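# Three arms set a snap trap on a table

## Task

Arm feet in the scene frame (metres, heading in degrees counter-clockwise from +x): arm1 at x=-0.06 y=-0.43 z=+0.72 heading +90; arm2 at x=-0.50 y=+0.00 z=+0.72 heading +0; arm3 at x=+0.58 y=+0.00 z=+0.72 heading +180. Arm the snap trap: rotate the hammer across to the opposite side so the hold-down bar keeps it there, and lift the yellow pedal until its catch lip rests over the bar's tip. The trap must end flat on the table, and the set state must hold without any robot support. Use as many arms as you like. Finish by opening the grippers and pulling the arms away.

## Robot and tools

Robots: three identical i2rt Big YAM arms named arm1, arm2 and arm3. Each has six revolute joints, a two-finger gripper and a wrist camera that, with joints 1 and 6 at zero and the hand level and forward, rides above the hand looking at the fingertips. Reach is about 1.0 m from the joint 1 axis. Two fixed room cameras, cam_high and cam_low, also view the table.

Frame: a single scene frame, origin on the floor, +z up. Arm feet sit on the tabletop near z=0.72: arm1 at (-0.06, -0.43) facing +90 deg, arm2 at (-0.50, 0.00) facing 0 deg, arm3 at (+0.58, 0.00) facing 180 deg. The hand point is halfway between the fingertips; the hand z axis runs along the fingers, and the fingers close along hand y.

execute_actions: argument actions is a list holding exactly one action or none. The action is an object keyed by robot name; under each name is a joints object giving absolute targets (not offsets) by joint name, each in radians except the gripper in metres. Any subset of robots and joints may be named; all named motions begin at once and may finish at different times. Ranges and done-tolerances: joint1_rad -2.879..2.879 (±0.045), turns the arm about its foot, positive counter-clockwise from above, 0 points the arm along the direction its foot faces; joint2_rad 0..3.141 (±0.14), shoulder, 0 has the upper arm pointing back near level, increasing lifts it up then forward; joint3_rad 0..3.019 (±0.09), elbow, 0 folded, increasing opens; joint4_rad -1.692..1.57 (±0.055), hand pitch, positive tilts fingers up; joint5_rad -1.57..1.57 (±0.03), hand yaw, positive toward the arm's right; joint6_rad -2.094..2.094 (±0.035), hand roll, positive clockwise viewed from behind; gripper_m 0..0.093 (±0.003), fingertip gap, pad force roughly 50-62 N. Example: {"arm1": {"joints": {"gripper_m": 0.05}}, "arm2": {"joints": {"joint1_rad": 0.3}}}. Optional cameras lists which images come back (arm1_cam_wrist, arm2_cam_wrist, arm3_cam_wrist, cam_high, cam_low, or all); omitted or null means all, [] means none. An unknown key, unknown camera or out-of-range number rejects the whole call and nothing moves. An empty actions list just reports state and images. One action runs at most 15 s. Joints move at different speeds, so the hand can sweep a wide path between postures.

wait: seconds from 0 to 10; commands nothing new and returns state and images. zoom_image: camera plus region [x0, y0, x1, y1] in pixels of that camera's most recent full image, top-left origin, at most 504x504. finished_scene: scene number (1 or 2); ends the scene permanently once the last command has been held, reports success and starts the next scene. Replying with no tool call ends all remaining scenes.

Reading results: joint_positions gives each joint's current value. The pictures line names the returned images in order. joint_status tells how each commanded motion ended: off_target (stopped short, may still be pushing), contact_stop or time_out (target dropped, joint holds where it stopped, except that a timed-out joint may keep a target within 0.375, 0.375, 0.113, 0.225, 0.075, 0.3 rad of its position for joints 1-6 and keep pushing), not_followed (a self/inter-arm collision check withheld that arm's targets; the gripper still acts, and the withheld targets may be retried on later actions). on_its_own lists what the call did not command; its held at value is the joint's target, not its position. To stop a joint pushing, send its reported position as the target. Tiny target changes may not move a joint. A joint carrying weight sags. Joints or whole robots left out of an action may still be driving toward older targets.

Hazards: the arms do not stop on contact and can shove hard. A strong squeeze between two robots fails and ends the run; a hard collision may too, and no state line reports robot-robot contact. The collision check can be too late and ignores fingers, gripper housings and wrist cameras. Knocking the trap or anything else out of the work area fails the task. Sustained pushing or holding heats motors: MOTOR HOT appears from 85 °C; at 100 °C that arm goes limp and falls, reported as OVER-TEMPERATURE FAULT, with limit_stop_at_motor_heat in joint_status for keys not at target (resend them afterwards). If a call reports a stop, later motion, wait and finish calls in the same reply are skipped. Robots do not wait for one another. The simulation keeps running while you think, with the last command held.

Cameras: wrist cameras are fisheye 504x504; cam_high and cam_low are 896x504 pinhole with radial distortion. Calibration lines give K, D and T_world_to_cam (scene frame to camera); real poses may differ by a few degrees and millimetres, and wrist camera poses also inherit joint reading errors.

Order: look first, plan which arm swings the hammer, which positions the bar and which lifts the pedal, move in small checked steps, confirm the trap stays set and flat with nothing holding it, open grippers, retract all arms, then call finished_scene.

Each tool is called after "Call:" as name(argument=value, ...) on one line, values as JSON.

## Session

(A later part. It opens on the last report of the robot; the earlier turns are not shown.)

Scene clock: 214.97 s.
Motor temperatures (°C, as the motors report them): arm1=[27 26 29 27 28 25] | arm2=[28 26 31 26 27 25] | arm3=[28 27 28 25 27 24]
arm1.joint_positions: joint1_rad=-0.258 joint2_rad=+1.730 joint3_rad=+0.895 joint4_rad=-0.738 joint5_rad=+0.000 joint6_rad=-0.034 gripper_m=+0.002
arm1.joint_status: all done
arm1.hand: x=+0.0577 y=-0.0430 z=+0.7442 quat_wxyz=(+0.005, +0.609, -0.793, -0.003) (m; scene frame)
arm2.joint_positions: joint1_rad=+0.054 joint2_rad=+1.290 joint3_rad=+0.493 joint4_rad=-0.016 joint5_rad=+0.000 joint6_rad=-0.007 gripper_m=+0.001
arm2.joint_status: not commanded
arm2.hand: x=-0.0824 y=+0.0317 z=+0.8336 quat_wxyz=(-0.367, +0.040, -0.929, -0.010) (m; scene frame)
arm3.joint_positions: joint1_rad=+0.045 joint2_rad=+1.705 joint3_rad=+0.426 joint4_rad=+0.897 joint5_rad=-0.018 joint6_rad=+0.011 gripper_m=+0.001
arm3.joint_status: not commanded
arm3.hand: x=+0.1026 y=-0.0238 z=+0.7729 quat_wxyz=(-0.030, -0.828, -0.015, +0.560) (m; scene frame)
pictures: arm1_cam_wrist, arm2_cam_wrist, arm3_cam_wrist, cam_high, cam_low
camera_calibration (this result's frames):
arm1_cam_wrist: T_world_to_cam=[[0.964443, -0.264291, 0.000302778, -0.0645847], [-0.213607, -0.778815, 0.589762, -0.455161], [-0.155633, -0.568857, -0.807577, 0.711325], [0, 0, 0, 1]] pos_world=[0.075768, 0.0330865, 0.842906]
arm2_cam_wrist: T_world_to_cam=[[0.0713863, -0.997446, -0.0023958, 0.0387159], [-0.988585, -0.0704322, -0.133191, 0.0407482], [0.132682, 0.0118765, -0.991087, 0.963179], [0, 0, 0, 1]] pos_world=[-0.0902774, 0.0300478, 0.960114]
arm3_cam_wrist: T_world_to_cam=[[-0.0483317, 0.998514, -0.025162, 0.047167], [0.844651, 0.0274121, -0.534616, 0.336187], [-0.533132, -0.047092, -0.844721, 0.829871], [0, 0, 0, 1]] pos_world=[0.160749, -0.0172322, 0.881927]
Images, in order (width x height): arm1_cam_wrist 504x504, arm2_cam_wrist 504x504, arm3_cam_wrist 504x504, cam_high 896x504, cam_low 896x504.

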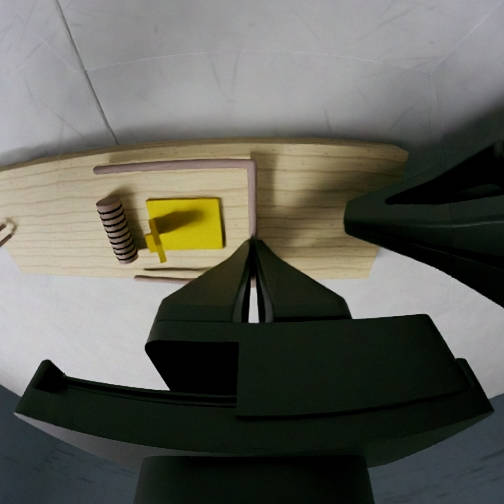

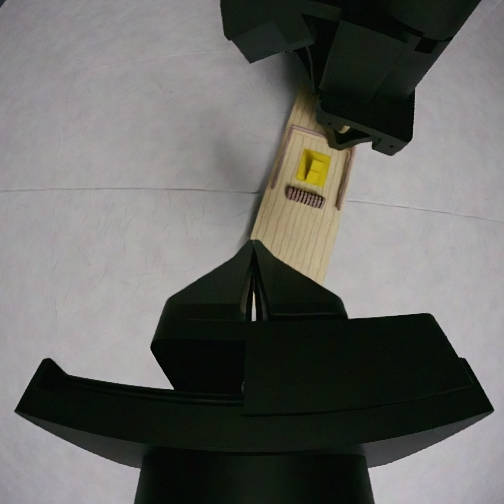

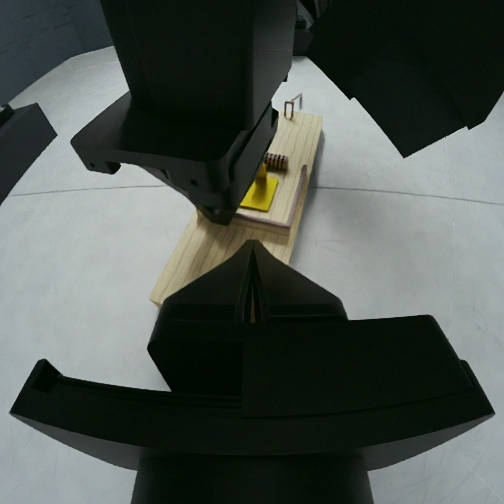

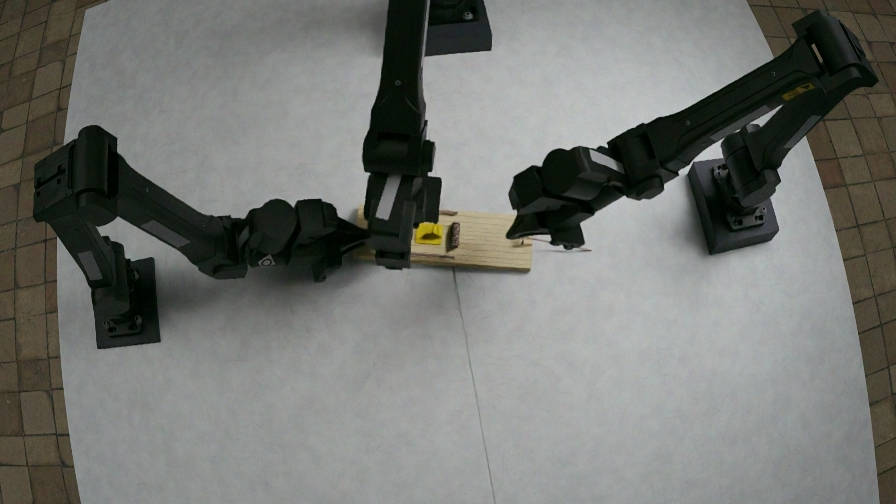

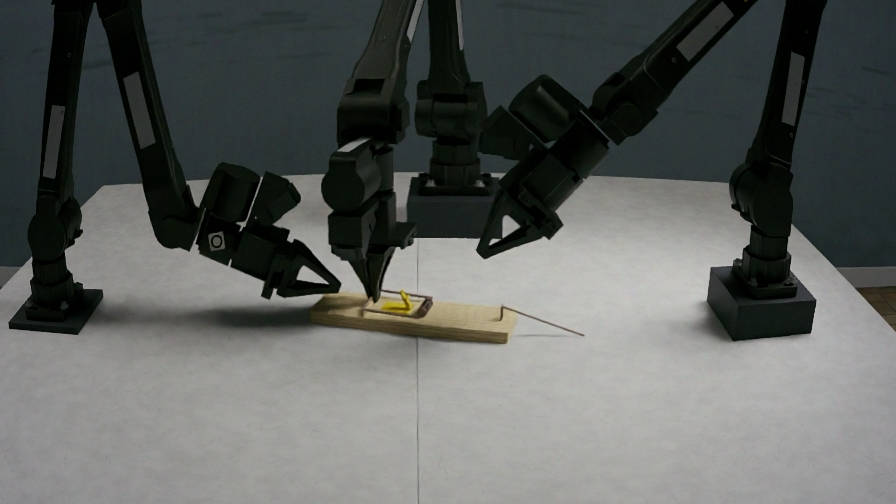

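Call:
execute_actions(actions=[{"arm3":{"joints":{"joint2_rad":1.76,"joint4_rad":0.76}},"arm2":{"joints":{"joint1_rad":0.06,"joint2_rad":1.63,"joint3_rad":0.41,"joint4_rad":0.45}}}], cameras=["cam_low","arm2_cam_wrist"])

Scene clock: 234.57 s.
Motor temperatures (°C, as the motors report them): arm1=[27 26 28 27 28 25] | arm2=[28 27 30 26 27 25] | arm3=[28 27 28 25 27 24]
arm1.joint_positions: joint1_rad=-0.258 joint2_rad=+1.730 joint3_rad=+0.895 joint4_rad=-0.738 joint5_rad=+0.000 joint6_rad=-0.034 gripper_m=+0.002
arm1.joint_status: not commanded
arm1.hand: x=+0.0577 y=-0.0430 z=+0.7442 quat_wxyz=(+0.005, +0.609, -0.793, -0.003) (m; scene frame)
arm2.joint_positions: joint1_rad=+0.054 joint2_rad=+1.613 joint3_rad=+0.408 joint4_rad=+0.434 joint5_rad=+0.000 joint6_rad=-0.007 gripper_m=+0.001
arm2.joint_status: all done
arm2.hand: x=-0.0824 y=+0.0312 z=+0.7503 quat_wxyz=(-0.386, +0.039, -0.921, -0.010) (m; scene frame)
arm3.joint_positions: joint1_rad=+0.045 joint2_rad=+1.724 joint3_rad=+0.436 joint4_rad=+0.813 joint5_rad=-0.018 joint6_rad=+0.011 gripper_m=+0.001
arm3.joint_status: all done
arm3.hand: x=+0.1085 y=-0.0239 z=+0.7486 quat_wxyz=(-0.029, -0.853, -0.016, +0.521) (m; scene frame)
pictures: arm2_cam_wrist, cam_low
camera_calibration (this result's frames):
arm2_cam_wrist: T_world_to_cam=[[0.0717697, -0.997418, -0.00257856, 0.0381351], [-0.982057, -0.0702119, -0.175024, 0.0615674], [0.174391, 0.0150937, -0.984561, 0.879036], [0, 0, 0, 1]] pos_world=[-0.0955706, 0.0290914, 0.876339]
Images, in order (width x height): arm2_cam_wrist 504x504, cam_low 896x504.

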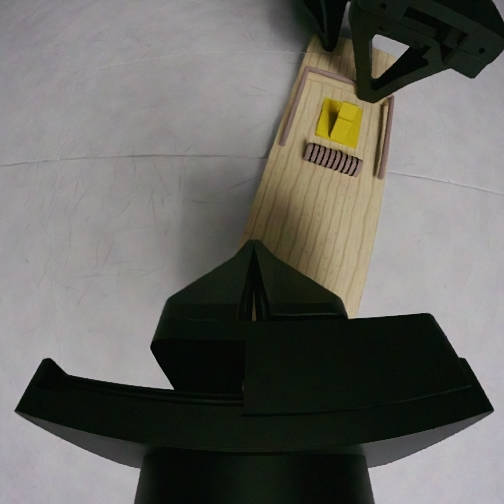

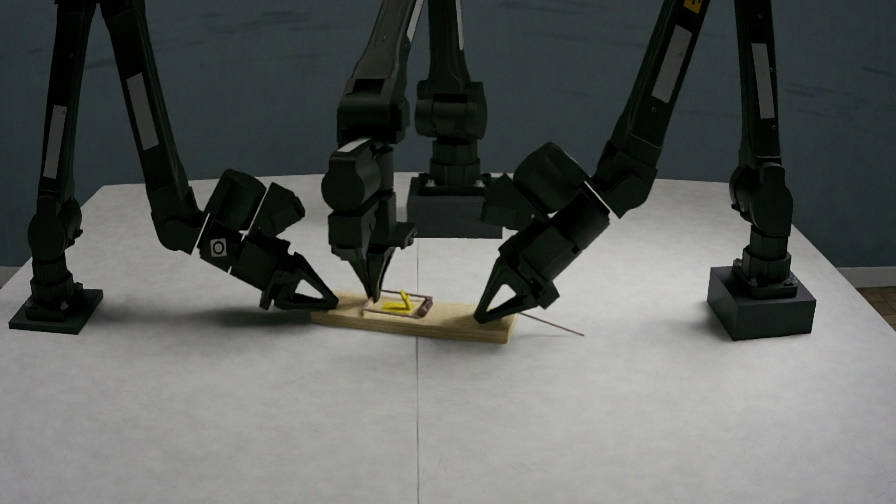

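Call:
execute_actions(actions=[{"arm2":{"joints":{"joint1_rad":0.025}}}], cameras=[])

Call:
execute_actions(actions=[{"arm2":{"joints":{"joint2_rad":1.70,"joint4_rad":0.40}},"arm3":{"joints":{"joint2_rad":1.79}}}], cameras=[])

Call:
execute_actions(actions=[{"arm1":{"joints":{"joint1_rad":-0.245,"joint2_rad":1.66,"joint3_rad":0.95,"joint4_rad":-0.80}}}], cameras=["cam_low","arm2_cam_wrist","arm1_cam_wrist"])

Scene clock: 244.53 s.
Motor temperatures (°C, as the motors report them): arm1=[27 26 28 27 28 25] | arm2=[28 27 30 26 27 25] | arm3=[28 27 28 25 27 24]
arm1.joint_positions: joint1_rad=-0.259 joint2_rad=+1.730 joint3_rad=+0.895 joint4_rad=-0.738 joint5_rad=+0.000 joint6_rad=-0.036 gripper_m=+0.002
arm1.joint_status: not commanded
arm1.hand: x=+0.0578 y=-0.0430 z=+0.7442 quat_wxyz=(+0.005, +0.610, -0.792, -0.003) (m; scene frame)
arm2.joint_positions: joint1_rad=+0.037 joint2_rad=+1.613 joint3_rad=+0.408 joint4_rad=+0.434 joint5_rad=-0.002 joint6_rad=-0.007 gripper_m=+0.001
arm2.joint_status: all done
arm2.hand: x=-0.0819 y=+0.0242 z=+0.7503 quat_wxyz=(-0.386, +0.032, -0.922, -0.008) (m; scene frame)
arm3.joint_positions: joint1_rad=+0.045 joint2_rad=+1.724 joint3_rad=+0.436 joint4_rad=+0.813 joint5_rad=-0.018 joint6_rad=+0.011 gripper_m=+0.001
arm3.joint_status: not commanded
arm3.hand: x=+0.1085 y=-0.0237 z=+0.7486 quat_wxyz=(-0.029, -0.853, -0.015, +0.521) (m; scene frame)
pictures: none
No camera images: the call's "cameras" was empty. Leave "cameras" out to get every camera's image.

Scene clock: 245.13 s.
Motor temperatures (°C, as the motors report them): arm1=[27 26 28 27 28 25] | arm2=[28 27 30 26 27 25] | arm3=[28 27 28 25 27 24]
arm1.joint_positions: joint1_rad=-0.259 joint2_rad=+1.730 joint3_rad=+0.895 joint4_rad=-0.738 joint5_rad=+0.000 joint6_rad=-0.036 gripper_m=+0.002
arm1.joint_status: not commanded
arm1.hand: x=+0.0578 y=-0.0430 z=+0.7442 quat_wxyz=(+0.005, +0.610, -0.792, -0.003) (m; scene frame)
arm2.joint_positions: joint1_rad=+0.037 joint2_rad=+1.629 joint3_rad=+0.411 joint4_rad=+0.434 joint5_rad=-0.006 joint6_rad=-0.007 gripper_m=+0.001
arm2.joint_status: all done
arm2.hand: x=-0.0829 y=+0.0247 z=+0.7448 quat_wxyz=(-0.380, +0.032, -0.924, -0.009) (m; scene frame)
arm3.joint_positions: joint1_rad=+0.045 joint2_rad=+1.725 joint3_rad=+0.436 joint4_rad=+0.813 joint5_rad=-0.018 joint6_rad=+0.011 gripper_m=+0.001
arm3.joint_status: all done
arm3.hand: x=+0.1087 y=-0.0237 z=+0.7481 quat_wxyz=(-0.029, -0.853, -0.015, +0.520) (m; scene frame)
pictures: none
No camera images: the call's "cameras" was empty. Leave "cameras" out to get every camera's image.

Scene clock: 245.80 s.
Motor temperatures (°C, as the motors report them): arm1=[27 26 28 27 28 25] | arm2=[28 27 30 26 27 25] | arm3=[28 27 28 25 27 24]
arm1.joint_positions: joint1_rad=-0.257 joint2_rad=+1.714 joint3_rad=+0.898 joint4_rad=-0.757 joint5_rad=+0.002 joint6_rad=-0.036 gripper_m=+0.002
arm1.joint_status: all done
arm1.hand: x=+0.0573 y=-0.0434 z=+0.7510 quat_wxyz=(+0.005, +0.611, -0.792, -0.002) (m; scene frame)
arm2.joint_positions: joint1_rad=+0.037 joint2_rad=+1.629 joint3_rad=+0.413 joint4_rad=+0.434 joint5_rad=-0.006 joint6_rad=-0.007 gripper_m=+0.001
arm2.joint_status: not commanded
arm2.hand: x=-0.0822 y=+0.0248 z=+0.7450 quat_wxyz=(-0.381, +0.032, -0.924, -0.009) (m; scene frame)
arm3.joint_positions: joint1_rad=+0.045 joint2_rad=+1.726 joint3_rad=+0.438 joint4_rad=+0.813 joint5_rad=-0.020 joint6_rad=+0.011 gripper_m=+0.001
arm3.joint_status: not commanded
arm3.hand: x=+0.1080 y=-0.0241 z=+0.7485 quat_wxyz=(-0.029, -0.853, -0.016, +0.521) (m; scene frame)
pictures: arm1_cam_wrist, arm2_cam_wrist, cam_low
camera_calibration (this result's frames):
arm1_cam_wrist: T_world_to_cam=[[0.965443, -0.260603, 0.00220386, -0.0656828], [-0.211768, -0.779541, 0.589466, -0.459483], [-0.151899, -0.569563, -0.80779, 0.716487], [0, 0, 0, 1]] pos_world=[0.0749429, 0.0327821, 0.849766]
arm2_cam_wrist: T_world_to_cam=[[0.0581639, -0.998286, -0.00646454, 0.0335195], [-0.985067, -0.0563401, -0.162694, 0.050565], [0.162051, 0.0158309, -0.986655, 0.874452], [0, 0, 0, 1]] pos_world=[-0.0938456, 0.0224675, 0.871226]
Images, in order (width x height): arm1_cam_wrist 504x504, arm2_cam_wrist 504x504, cam_low 896x504.

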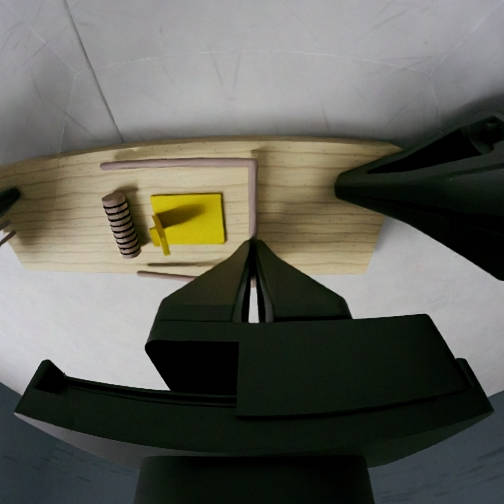

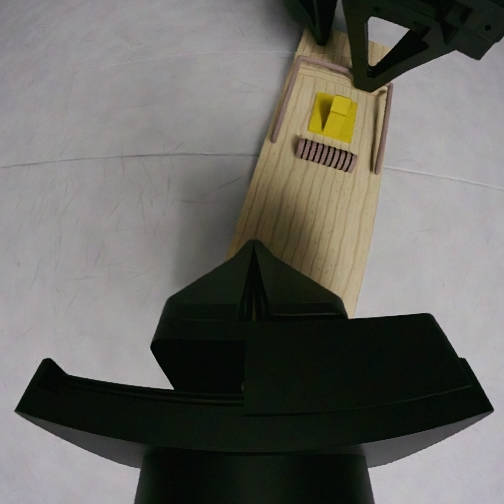

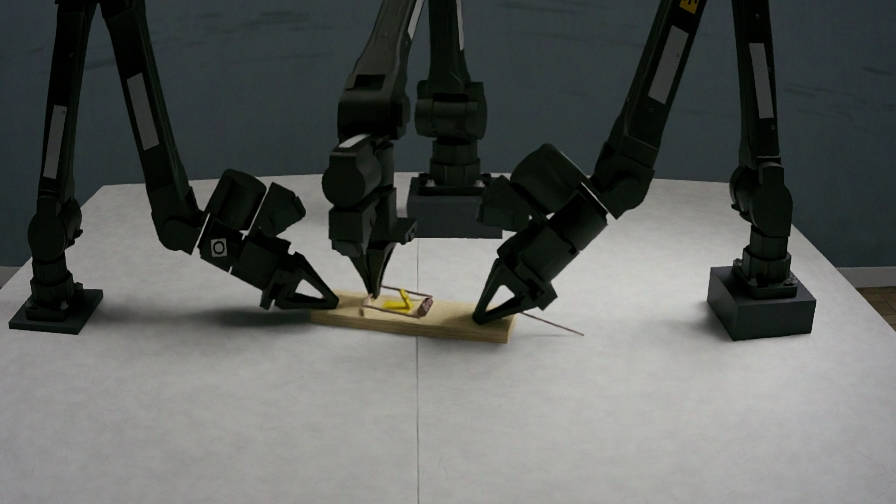

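Call:
execute_actions(actions=[{"arm1":{"joints":{"joint1_rad":-0.22,"joint2_rad":1.595,"joint3_rad":0.975,"joint4_rad":-0.84,"joint6_rad":-0.01}}}], cameras=["cam_low","arm1_cam_wrist"])

Scene clock: 253.57 s.
Motor temperatures (°C, as the motors report them): arm1=[27 27 29 27 28 25] | arm2=[28 27 29 26 27 25] | arm3=[28 27 28 25 27 24]
arm1.joint_positions: joint1_rad=-0.228 joint2_rad=+1.635 joint3_rad=+0.904 joint4_rad=-0.828 joint5_rad=+0.003 joint6_rad=-0.008 gripper_m=+0.002
arm1.joint_status: all done
arm1.hand: x=+0.0458 y=-0.0432 z=+0.7828 quat_wxyz=(-0.001, +0.611, -0.792, -0.006) (m; scene frame)
arm2.joint_positions: joint1_rad=+0.036 joint2_rad=+1.634 joint3_rad=+0.420 joint4_rad=+0.434 joint5_rad=-0.006 joint6_rad=-0.007 gripper_m=+0.001
arm2.joint_status: not commanded
arm2.hand: x=-0.0792 y=+0.0246 z=+0.7454 quat_wxyz=(-0.382, +0.032, -0.924, -0.009) (m; scene frame)
arm3.joint_positions: joint1_rad=+0.045 joint2_rad=+1.729 joint3_rad=+0.443 joint4_rad=+0.813 joint5_rad=-0.021 joint6_rad=+0.011 gripper_m=+0.001
arm3.joint_status: not commanded
arm3.hand: x=+0.1061 y=-0.0245 z=+0.7484 quat_wxyz=(-0.030, -0.853, -0.016, +0.521) (m; scene frame)
pictures: arm1_cam_wrist, cam_low
camera_calibration (this result's frames):
arm1_cam_wrist: T_world_to_cam=[[0.965395, -0.260779, 0.00266085, -0.0549578], [-0.214242, -0.787216, 0.578265, -0.471969], [-0.148705, -0.558825, -0.815844, 0.747169], [0, 0, 0, 1]] pos_world=[0.0630479, 0.0316628, 0.882643]
Images, in order (width x height): arm1_cam_wrist 504x504, cam_low 896x504.

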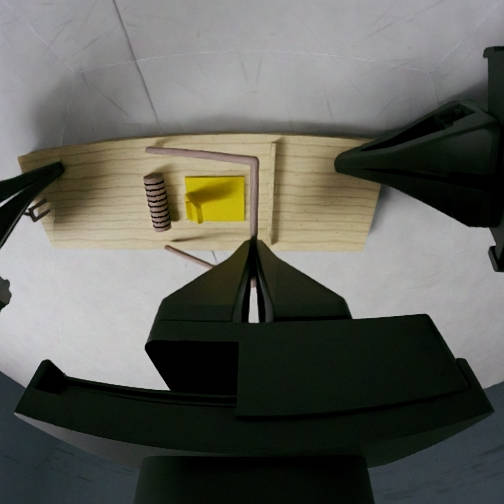

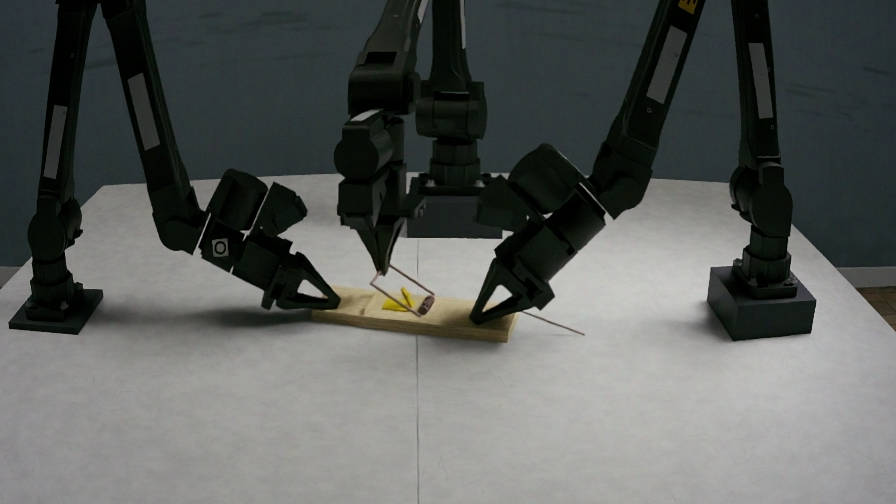

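Call:
execute_actions(actions=[{"arm1":{"joints":{"joint1_rad":-0.15,"joint2_rad":1.58,"joint3_rad":1.02,"joint4_rad":-0.92,"joint6_rad":0.06}}}], cameras=["cam_low","arm1_cam_wrist","cam_high"])

Scene clock: 266.07 s.
Motor temperatures (°C, as the motors report them): arm1=[27 27 31 27 28 25] | arm2=[28 27 29 26 27 25] | arm3=[28 27 27 25 27 24]
arm1.joint_positions: joint1_rad=-0.185 joint2_rad=+1.622 joint3_rad=+0.940 joint4_rad=-0.905 joint5_rad=+0.023 joint6_rad=+0.049 gripper_m=+0.002
arm1.joint_status: all done
arm1.hand: x=+0.0329 y=-0.0393 z=+0.7984 quat_wxyz=(+0.003, +0.605, -0.796, +0.011) (m; scene frame)
arm2.joint_positions: joint1_rad=+0.036 joint2_rad=+1.634 joint3_rad=+0.420 joint4_rad=+0.434 joint5_rad=-0.005 joint6_rad=-0.007 gripper_m=+0.001
arm2.joint_status: not commanded
arm2.hand: x=-0.0792 y=+0.0245 z=+0.7454 quat_wxyz=(-0.382, +0.032, -0.924, -0.009) (m; scene frame)
arm3.joint_positions: joint1_rad=+0.045 joint2_rad=+1.729 joint3_rad=+0.443 joint4_rad=+0.813 joint5_rad=-0.021 joint6_rad=+0.011 gripper_m=+0.001
arm3.joint_status: not commanded
arm3.hand: x=+0.1061 y=-0.0245 z=+0.7484 quat_wxyz=(-0.030, -0.853, -0.016, +0.521) (m; scene frame)
pictures: arm1_cam_wrist, cam_high, cam_low
camera_calibration (this result's frames):
arm1_cam_wrist: T_world_to_cam=[[0.961549, -0.273566, 0.0241742, -0.0591047], [-0.232845, -0.765402, 0.599952, -0.496532], [-0.145624, -0.582513, -0.799671, 0.746115], [0, 0, 0, 1]] pos_world=[0.0498693, 0.0384055, 0.895971]
Images, in order (width x height): arm1_cam_wrist 504x504, cam_high 896x504, cam_low 896x504.

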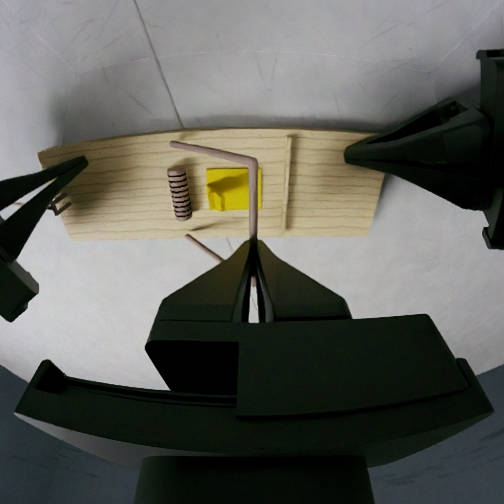

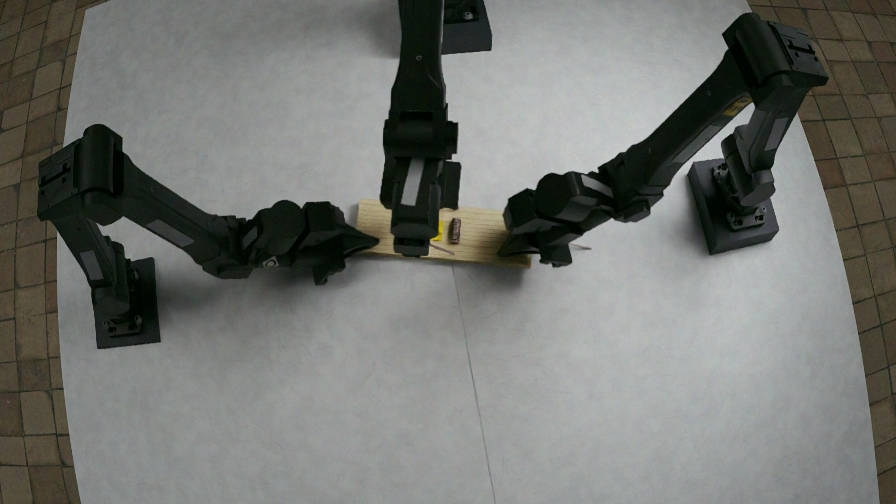

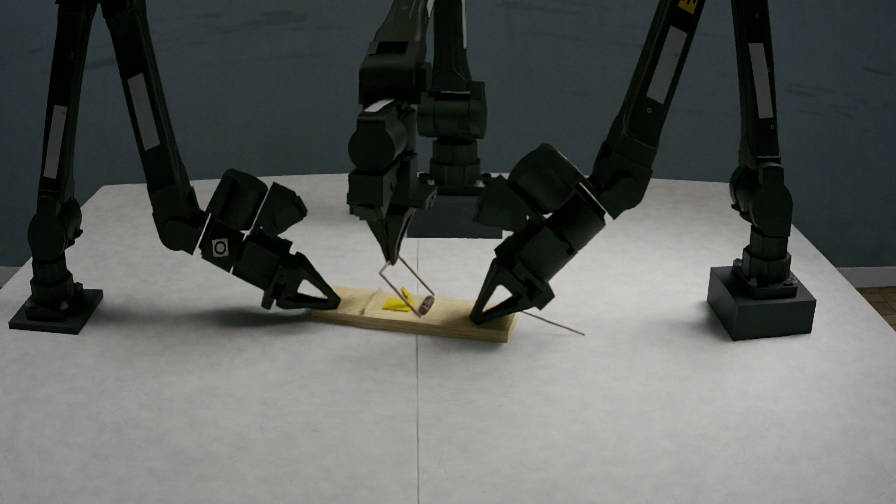

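Call:
execute_actions(actions=[{"arm1":{"joints":{"joint1_rad":-0.10,"joint2_rad":1.57,"joint3_rad":1.03,"joint4_rad":-0.92,"joint5_rad":-0.02,"joint6_rad":0.12}},"arm3":{"joints":{"joint1_rad":0.095}}}], cameras=["cam_low","arm1_cam_wrist","cam_high"])

Scene clock: 281.20 s.
Motor temperatures (°C, as the motors report them): arm1=[27 27 33 27 29 25] | arm2=[28 27 29 26 27 25] | arm3=[28 27 27 25 27 24]
arm1.joint_positions: joint1_rad=-0.149 joint2_rad=+1.601 joint3_rad=+0.942 joint4_rad=-0.924 joint5_rad=+0.017 joint6_rad=+0.104 gripper_m=+0.002
arm1.joint_status: joint1_rad time_out (moved +0.036 of +0.085); joint5_rad time_out (moved -0.006 of -0.043); the others done
arm1.on_its_own: joint1_rad reads -0.149 and still pushes toward -0.100 since a time_out; joint5_rad reads +0.017 and still pushes toward -0.020 since a time_out
arm1.hand: x=+0.0177 y=-0.0376 z=+0.8071 quat_wxyz=(+0.003, +0.597, -0.802, +0.007) (m; scene frame)
arm2.joint_positions: joint1_rad=+0.036 joint2_rad=+1.634 joint3_rad=+0.420 joint4_rad=+0.434 joint5_rad=-0.006 joint6_rad=-0.007 gripper_m=+0.001
arm2.joint_status: not commanded
arm2.hand: x=-0.0793 y=+0.0246 z=+0.7453 quat_wxyz=(-0.382, +0.032, -0.924, -0.009) (m; scene frame)
arm3.joint_positions: joint1_rad=+0.074 joint2_rad=+1.730 joint3_rad=+0.444 joint4_rad=+0.813 joint5_rad=-0.010 joint6_rad=+0.011 gripper_m=+0.001
arm3.joint_status: all done
arm3.hand: x=+0.1060 y=-0.0364 z=+0.7487 quat_wxyz=(-0.033, -0.852, -0.026, +0.522) (m; scene frame)
pictures: arm1_cam_wrist, cam_high, cam_low
camera_calibration (this result's frames):
arm1_cam_wrist: T_world_to_cam=[[0.956094, -0.292474, 0.0185592, -0.0402179], [-0.245328, -0.764118, 0.596605, -0.500992], [-0.16031, -0.574963, -0.802321, 0.754596], [0, 0, 0, 1]] pos_world=[0.0365135, 0.0392851, 0.905068]
Images, in order (width x height): arm1_cam_wrist 504x504, cam_high 896x504, cam_low 896x504.

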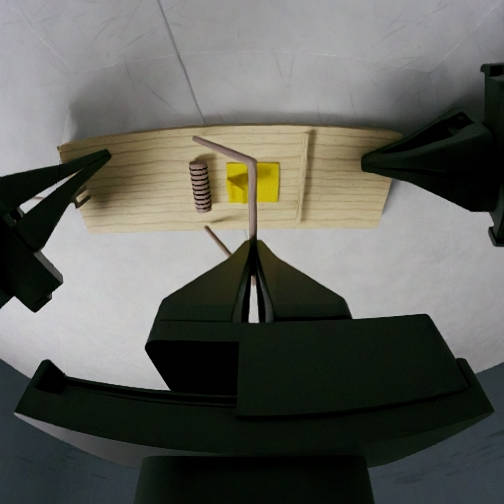

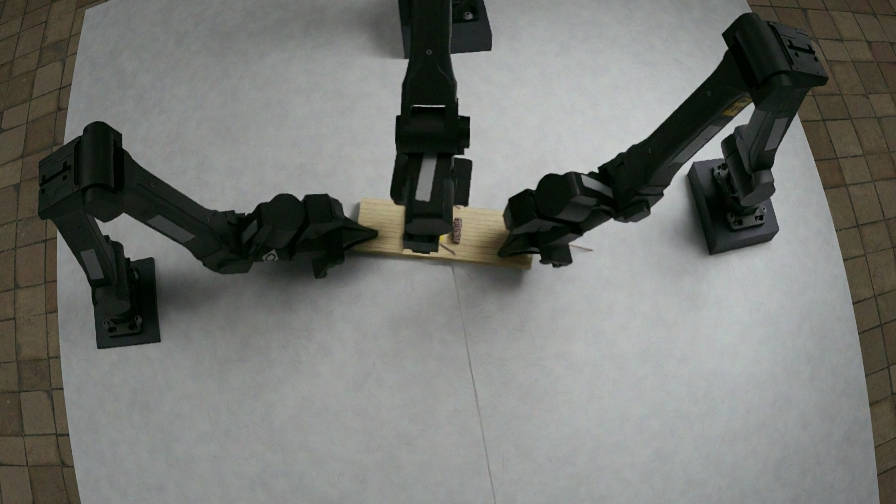

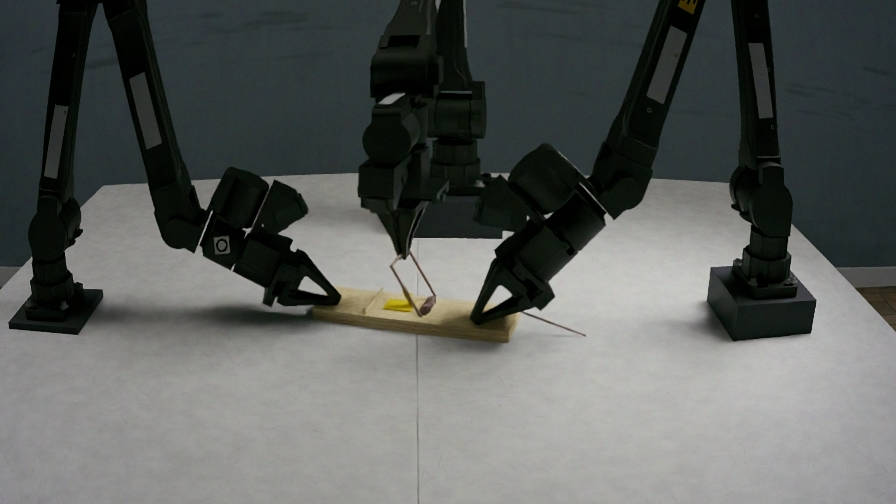

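Call:
execute_actions(actions=[{"arm1":{"joints":{"joint1_rad":-0.11,"joint2_rad":1.60,"joint3_rad":0.98,"joint5_rad":-0.005}},"arm3":{"joints":{"joint2_rad":1.83}}}], cameras=[])

Call:
execute_actions(actions=[{"arm2":{"joints":{"joint2_rad":1.45,"joint3_rad":0.33}}}], cameras=["cam_low","arm2_cam_wrist","cam_high"])

Scene clock: 306.53 s.
Motor temperatures (°C, as the motors report them): arm1=[27 27 34 27 30 25] | arm2=[28 27 28 26 27 25] | arm3=[28 27 27 25 27 24]
arm1.joint_positions: joint1_rad=-0.149 joint2_rad=+1.607 joint3_rad=+0.942 joint4_rad=-0.926 joint5_rad=+0.028 joint6_rad=+0.107 gripper_m=+0.002
arm1.joint_status: joint5_rad time_out (moved +0.011 of -0.022); the others done
arm1.on_its_own: joint5_rad reads +0.028 and still pushes toward -0.005 since a time_out
arm1.hand: x=+0.0192 y=-0.0390 z=+0.8050 quat_wxyz=(+0.003, +0.596, -0.803, +0.014) (m; scene frame)
arm2.joint_positions: joint1_rad=+0.036 joint2_rad=+1.634 joint3_rad=+0.420 joint4_rad=+0.434 joint5_rad=-0.006 joint6_rad=-0.007 gripper_m=+0.001
arm2.joint_status: not commanded
arm2.hand: x=-0.0793 y=+0.0246 z=+0.7451 quat_wxyz=(-0.381, +0.032, -0.924, -0.009) (m; scene frame)
arm3.joint_positions: joint1_rad=+0.076 joint2_rad=+1.741 joint3_rad=+0.454 joint4_rad=+0.817 joint5_rad=-0.011 joint6_rad=+0.011 gripper_m=+0.001
arm3.joint_status: all done
arm3.hand: x=+0.1025 y=-0.0380 z=+0.7476 quat_wxyz=(-0.034, -0.852, -0.027, +0.522) (m; scene frame)
pictures: none
No camera images: the call's "cameras" was empty. Leave "cameras" out to get every camera's image.

not run: a stop came earlier in this reply.

Call:
execute_actions(actions=[{"arm2":{"joints":{"joint2_rad":1.45,"joint3_rad":0.33}}}], cameras=["cam_low","arm2_cam_wrist","cam_high"])

Scene clock: 312.47 s.
Motor temperatures (°C, as the motors report them): arm1=[27 27 33 27 30 25] | arm2=[28 27 28 26 27 25] | arm3=[28 27 27 25 27 24]
arm1.joint_positions: joint1_rad=-0.146 joint2_rad=+1.618 joint3_rad=+0.942 joint4_rad=-0.925 joint5_rad=+0.017 joint6_rad=+0.119 gripper_m=+0.002
arm1.joint_status: not commanded
arm1.hand: x=+0.0159 y=-0.0391 z=+0.8009 quat_wxyz=(+0.009, +0.593, -0.805, +0.013) (m; scene frame)
arm2.joint_positions: joint1_rad=+0.035 joint2_rad=+1.448 joint3_rad=+0.324 joint4_rad=+0.409 joint5_rad=-0.004 joint6_rad=-0.007 gripper_m=+0.001
arm2.joint_status: all done
arm2.hand: x=-0.1072 y=+0.0226 z=+0.7811 quat_wxyz=(-0.411, +0.031, -0.911, -0.009) (m; scene frame)
arm3.joint_positions: joint1_rad=+0.077 joint2_rad=+1.751 joint3_rad=+0.469 joint4_rad=+0.817 joint5_rad=-0.012 joint6_rad=+0.011 gripper_m=+0.001
arm3.joint_status: not commanded
arm3.hand: x=+0.0964 y=-0.0390 z=+0.7481 quat_wxyz=(-0.035, -0.850, -0.028, +0.525) (m; scene frame)
pictures: arm2_cam_wrist, cam_high, cam_low
camera_calibration (this result's frames):
arm2_cam_wrist: T_world_to_cam=[[0.0560008, -0.998416, -0.00542618, 0.0319376], [-0.972075, -0.0532812, -0.228543, 0.0844705], [0.227892, 0.0180732, -0.973519, 0.910919], [0, 0, 0, 1]] pos_world=[-0.127268, 0.0199244, 0.906275]
Images, in order (width x height): arm2_cam_wrist 504x504, cam_high 896x504, cam_low 896x504.

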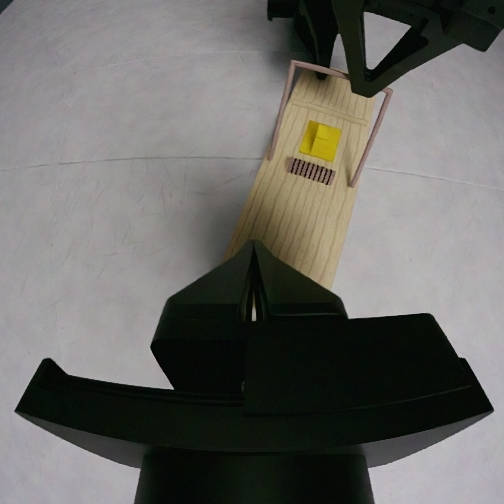

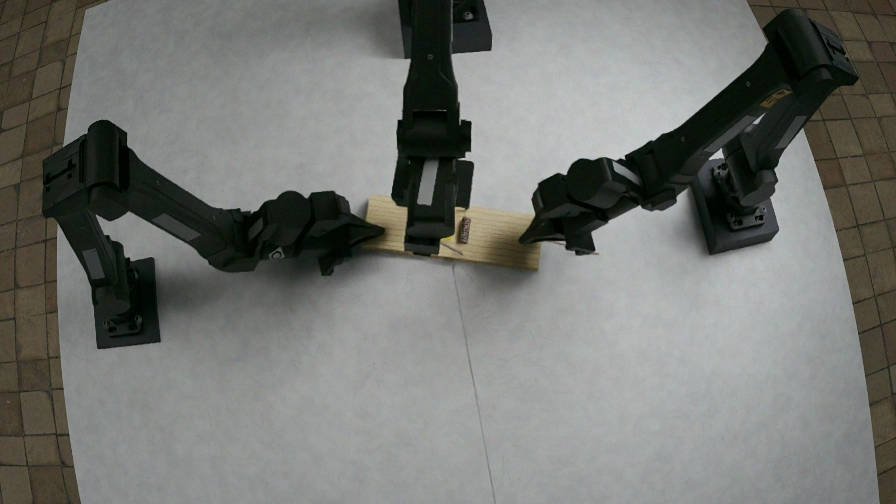

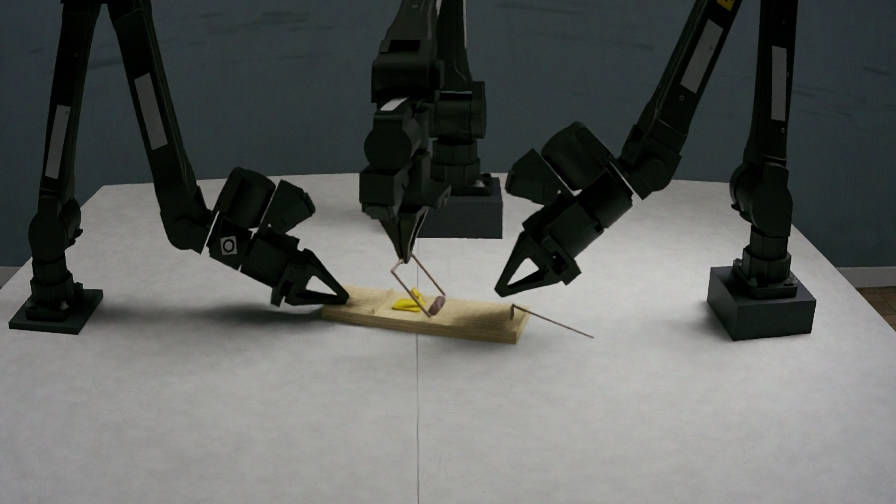

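Call:
execute_actions(actions=[{"arm2":{"joints":{"joint1_rad":-0.03,"joint3_rad":0.19,"joint4_rad":0.6}}}], cameras=[])

Call:
execute_actions(actions=[{"arm2":{"joints":{"joint2_rad":1.69,"joint4_rad":0.80}}}], cameras=["cam_low","arm2_cam_wrist","cam_high"])

Scene clock: 329.17 s.
Motor temperatures (°C, as the motors report them): arm1=[27 27 32 27 30 25] | arm2=[28 27 29 26 27 25] | arm3=[28 27 27 25 27 24]
arm1.joint_positions: joint1_rad=-0.146 joint2_rad=+1.618 joint3_rad=+0.942 joint4_rad=-0.925 joint5_rad=+0.017 joint6_rad=+0.119 gripper_m=+0.002
arm1.joint_status: not commanded
arm1.hand: x=+0.0159 y=-0.0391 z=+0.8009 quat_wxyz=(+0.009, +0.593, -0.805, +0.013) (m; scene frame)
arm2.joint_positions: joint1_rad=-0.027 joint2_rad=+1.448 joint3_rad=+0.183 joint4_rad=+0.584 joint5_rad=-0.003 joint6_rad=-0.007 gripper_m=+0.001
arm2.joint_status: all done
arm2.hand: x=-0.1512 y=-0.0018 z=+0.7683 quat_wxyz=(-0.427, +0.003, -0.904, +0.004) (m; scene frame)
arm3.joint_positions: joint1_rad=+0.077 joint2_rad=+1.751 joint3_rad=+0.469 joint4_rad=+0.817 joint5_rad=-0.012 joint6_rad=+0.011 gripper_m=+0.001
arm3.joint_status: not commanded
arm3.hand: x=+0.0964 y=-0.0390 z=+0.7481 quat_wxyz=(-0.035, -0.850, -0.028, +0.525) (m; scene frame)
pictures: none
No camera images: the call's "cameras" was empty. Leave "cameras" out to get every camera's image.

Scene clock: 330.03 s.
Motor temperatures (°C, as the motors report them): arm1=[27 27 32 27 30 25] | arm2=[28 27 29 26 27 25] | arm3=[28 27 27 25 27 24]
arm1.joint_positions: joint1_rad=-0.146 joint2_rad=+1.618 joint3_rad=+0.942 joint4_rad=-0.924 joint5_rad=+0.016 joint6_rad=+0.122 gripper_m=+0.002
arm1.joint_status: not commanded
arm1.hand: x=+0.0156 y=-0.0390 z=+0.8008 quat_wxyz=(+0.010, +0.592, -0.806, +0.013) (m; scene frame)
arm2.joint_positions: joint1_rad=-0.027 joint2_rad=+1.676 joint3_rad=+0.183 joint4_rad=+0.784 joint5_rad=-0.003 joint6_rad=-0.007 gripper_m=+0.001
arm2.joint_status: all done
arm2.hand: x=-0.1548 y=-0.0020 z=+0.7317 quat_wxyz=(-0.415, +0.003, -0.910, +0.004) (m; scene frame)
arm3.joint_positions: joint1_rad=+0.077 joint2_rad=+1.751 joint3_rad=+0.469 joint4_rad=+0.817 joint5_rad=-0.012 joint6_rad=+0.011 gripper_m=+0.001
arm3.joint_status: not commanded
arm3.hand: x=+0.0964 y=-0.0391 z=+0.7481 quat_wxyz=(-0.035, -0.850, -0.028, +0.525) (m; scene frame)
pictures: arm2_cam_wrist, cam_high, cam_low
camera_calibration (this result's frames):
arm2_cam_wrist: T_world_to_cam=[[-0.00654756, -0.99997, -0.00425314, -0.000763975], [-0.971901, 0.00736446, -0.235276, 0.0306455], [0.2353, 0.00259315, -0.971919, 0.874081], [0, 0, 0, 1]] pos_world=[-0.175892, -0.00325626, 0.856743]
Images, in order (width x height): arm2_cam_wrist 504x504, cam_high 896x504, cam_low 896x504.

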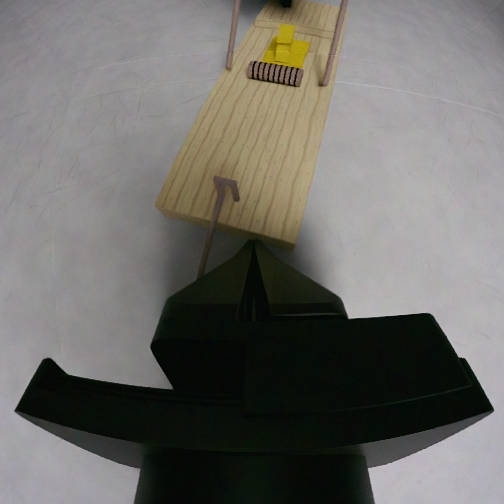

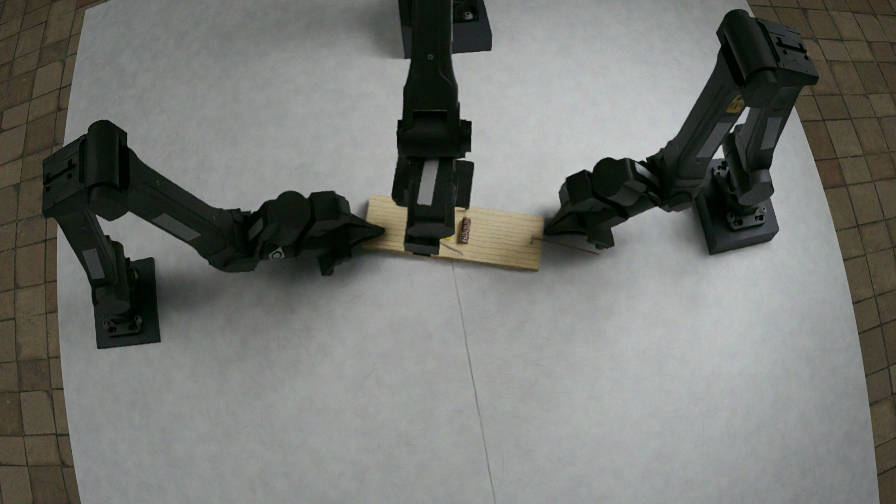

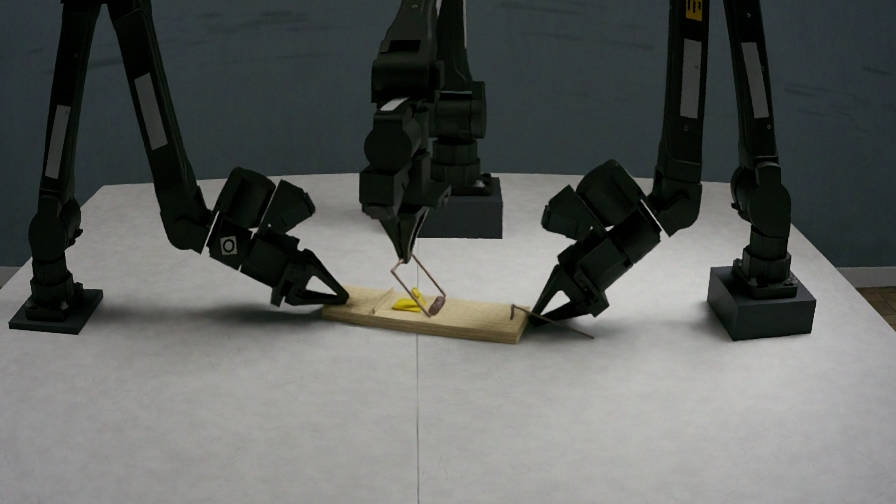

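Call:
execute_actions(actions=[{"arm1":{"joints":{"joint1_rad":-0.03,"joint2_rad":1.575,"joint3_rad":1.0,"joint4_rad":-0.94,"joint6_rad":0.19}},"arm2":{"joints":{"joint2_rad":1.72,"joint3_rad":0.205}},"arm3":{"joints":{"joint3_rad":0.42}}}], cameras=["cam_low","arm2_cam_wrist","cam_high"])

Scene clock: 341.70 s.
Motor temperatures (°C, as the motors report them): arm1=[27 27 32 27 30 25] | arm2=[28 27 29 26 27 25] | arm3=[28 27 27 25 27 24]
arm1.joint_positions: joint1_rad=-0.084 joint2_rad=+1.595 joint3_rad=+0.942 joint4_rad=-0.935 joint5_rad=+0.036 joint6_rad=+0.189 gripper_m=+0.002
arm1.joint_status: joint1_rad time_out (moved +0.062 of +0.116); the others done
arm1.on_its_own: joint1_rad reads -0.084 and still pushes toward -0.030 since a time_out
arm1.hand: x=-0.0053 y=-0.0357 z=+0.8099 quat_wxyz=(-0.003, +0.590, -0.808, +0.015) (m; scene frame)
arm2.joint_positions: joint1_rad=-0.027 joint2_rad=+1.684 joint3_rad=+0.184 joint4_rad=+0.795 joint5_rad=-0.003 joint6_rad=-0.007 gripper_m=+0.001
arm2.joint_status: all done
arm2.hand: x=-0.1538 y=-0.0020 z=+0.7315 quat_wxyz=(-0.417, +0.003, -0.909, +0.004) (m; scene frame)
arm3.joint_positions: joint1_rad=+0.078 joint2_rad=+1.753 joint3_rad=+0.469 joint4_rad=+0.817 joint5_rad=-0.013 joint6_rad=+0.011 gripper_m=+0.001
arm3.joint_status: all done
arm3.hand: x=+0.0966 y=-0.0397 z=+0.7474 quat_wxyz=(-0.035, -0.850, -0.028, +0.524) (m; scene frame)
pictures: arm2_cam_wrist, cam_high, cam_low
camera_calibration (this result's frames):
arm2_cam_wrist: T_world_to_cam=[[-0.00649969, -0.99997, -0.00425828, -0.000754295], [-0.970905, 0.00733003, -0.239352, 0.0347103], [0.239376, 0.00257867, -0.970923, 0.87351], [0, 0, 0, 1]] pos_world=[-0.175402, -0.0032612, 0.856416]
Images, in order (width x height): arm2_cam_wrist 504x504, cam_high 896x504, cam_low 896x504.

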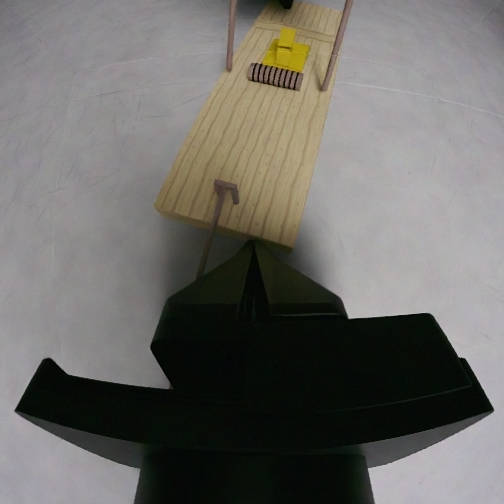

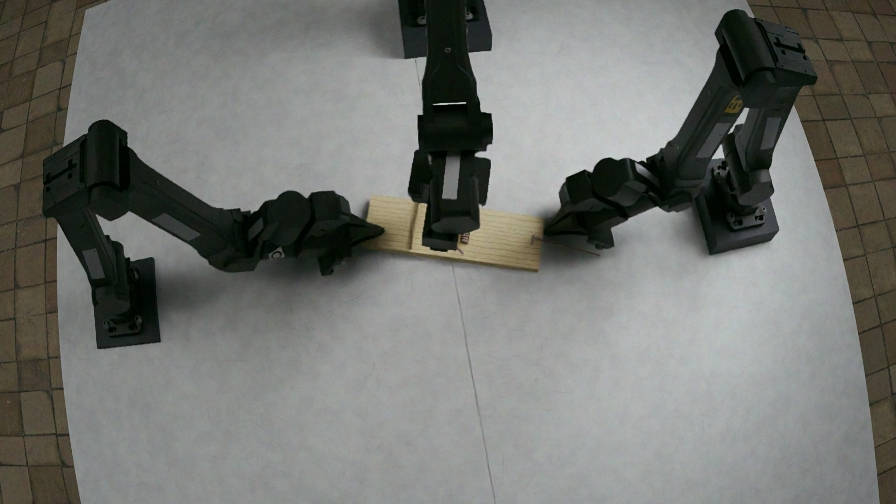

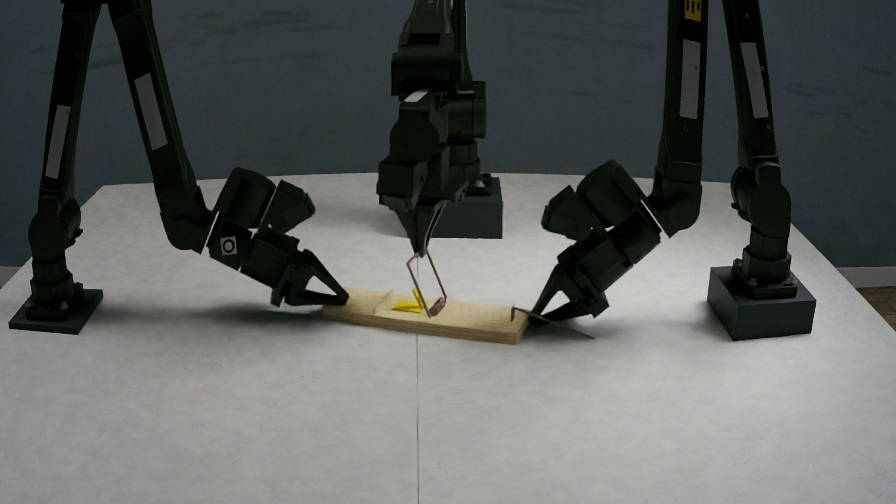

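Call:
execute_actions(actions=[{"arm1":{"joints":{"joint1_rad":0.06,"joint2_rad":1.60,"joint3_rad":1.05,"joint4_rad":-0.93,"joint5_rad":-0.02,"joint6_rad":0.27}}}], cameras=["cam_low","arm1_cam_wrist","cam_high"])

Scene clock: 349.87 s.
Motor temperatures (°C, as the motors report them): arm1=[27 27 33 27 31 25] | arm2=[28 27 28 26 27 25] | arm3=[28 27 27 25 27 24]
arm1.joint_positions: joint1_rad=+0.006 joint2_rad=+1.601 joint3_rad=+0.968 joint4_rad=-0.949 joint5_rad=+0.027 joint6_rad=+0.272 gripper_m=+0.002
arm1.joint_status: joint1_rad time_out (moved +0.090 of +0.144); joint5_rad time_out (moved -0.008 of -0.056); the others done
arm1.on_its_own: joint1_rad reads +0.006 and still pushes toward +0.060 since a time_out; joint5_rad reads +0.027 and still pushes toward -0.020 since a time_out
arm1.hand: x=-0.0419 y=-0.0242 z=+0.8157 quat_wxyz=(-0.003, +0.592, -0.806, +0.010) (m; scene frame)
arm2.joint_positions: joint1_rad=-0.027 joint2_rad=+1.684 joint3_rad=+0.184 joint4_rad=+0.795 joint5_rad=-0.003 joint6_rad=-0.007 gripper_m=+0.001
arm2.joint_status: not commanded
arm2.hand: x=-0.1538 y=-0.0020 z=+0.7315 quat_wxyz=(-0.417, +0.003, -0.909, +0.004) (m; scene frame)
arm3.joint_positions: joint1_rad=+0.078 joint2_rad=+1.753 joint3_rad=+0.469 joint4_rad=+0.817 joint5_rad=-0.013 joint6_rad=+0.011 gripper_m=+0.001
arm3.joint_status: not commanded
arm3.hand: x=+0.0966 y=-0.0397 z=+0.7474 quat_wxyz=(-0.035, -0.850, -0.028, +0.524) (m; scene frame)
pictures: arm1_cam_wrist, cam_high, cam_low
camera_calibration (this result's frames):
arm1_cam_wrist: T_world_to_cam=[[0.952071, -0.304419, 0.0298398, 0.0108152], [-0.262407, -0.76274, 0.591076, -0.506717], [-0.157174, -0.570576, -0.806064, 0.762914], [0, 0, 0, 1]] pos_world=[-0.0233524, 0.0520992, 0.914143]
Images, in order (width x height): arm1_cam_wrist 504x504, cam_high 896x504, cam_low 896x504.

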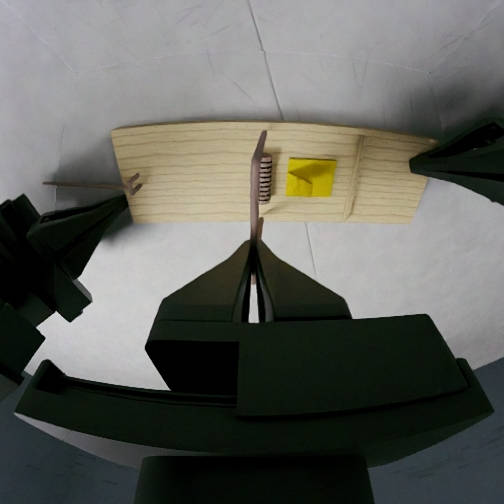

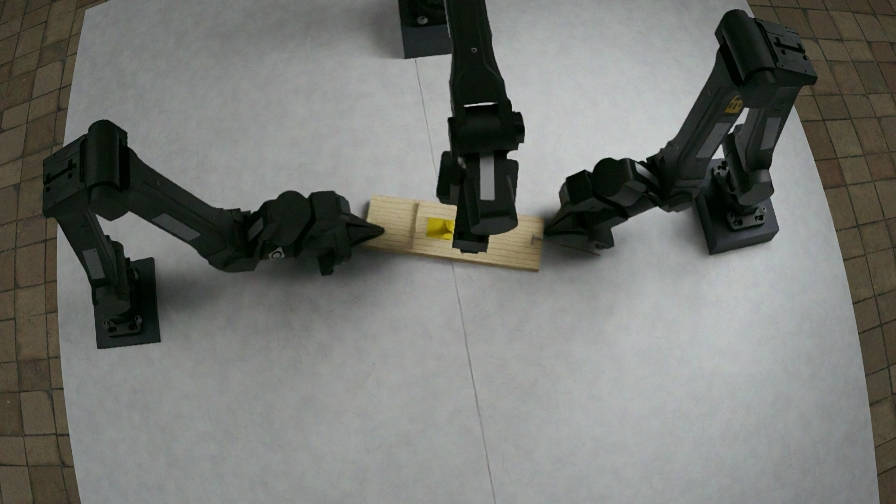

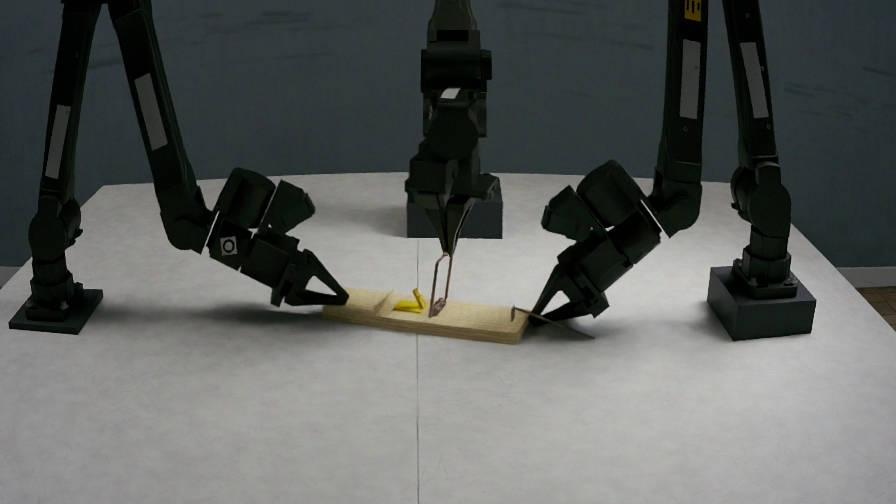

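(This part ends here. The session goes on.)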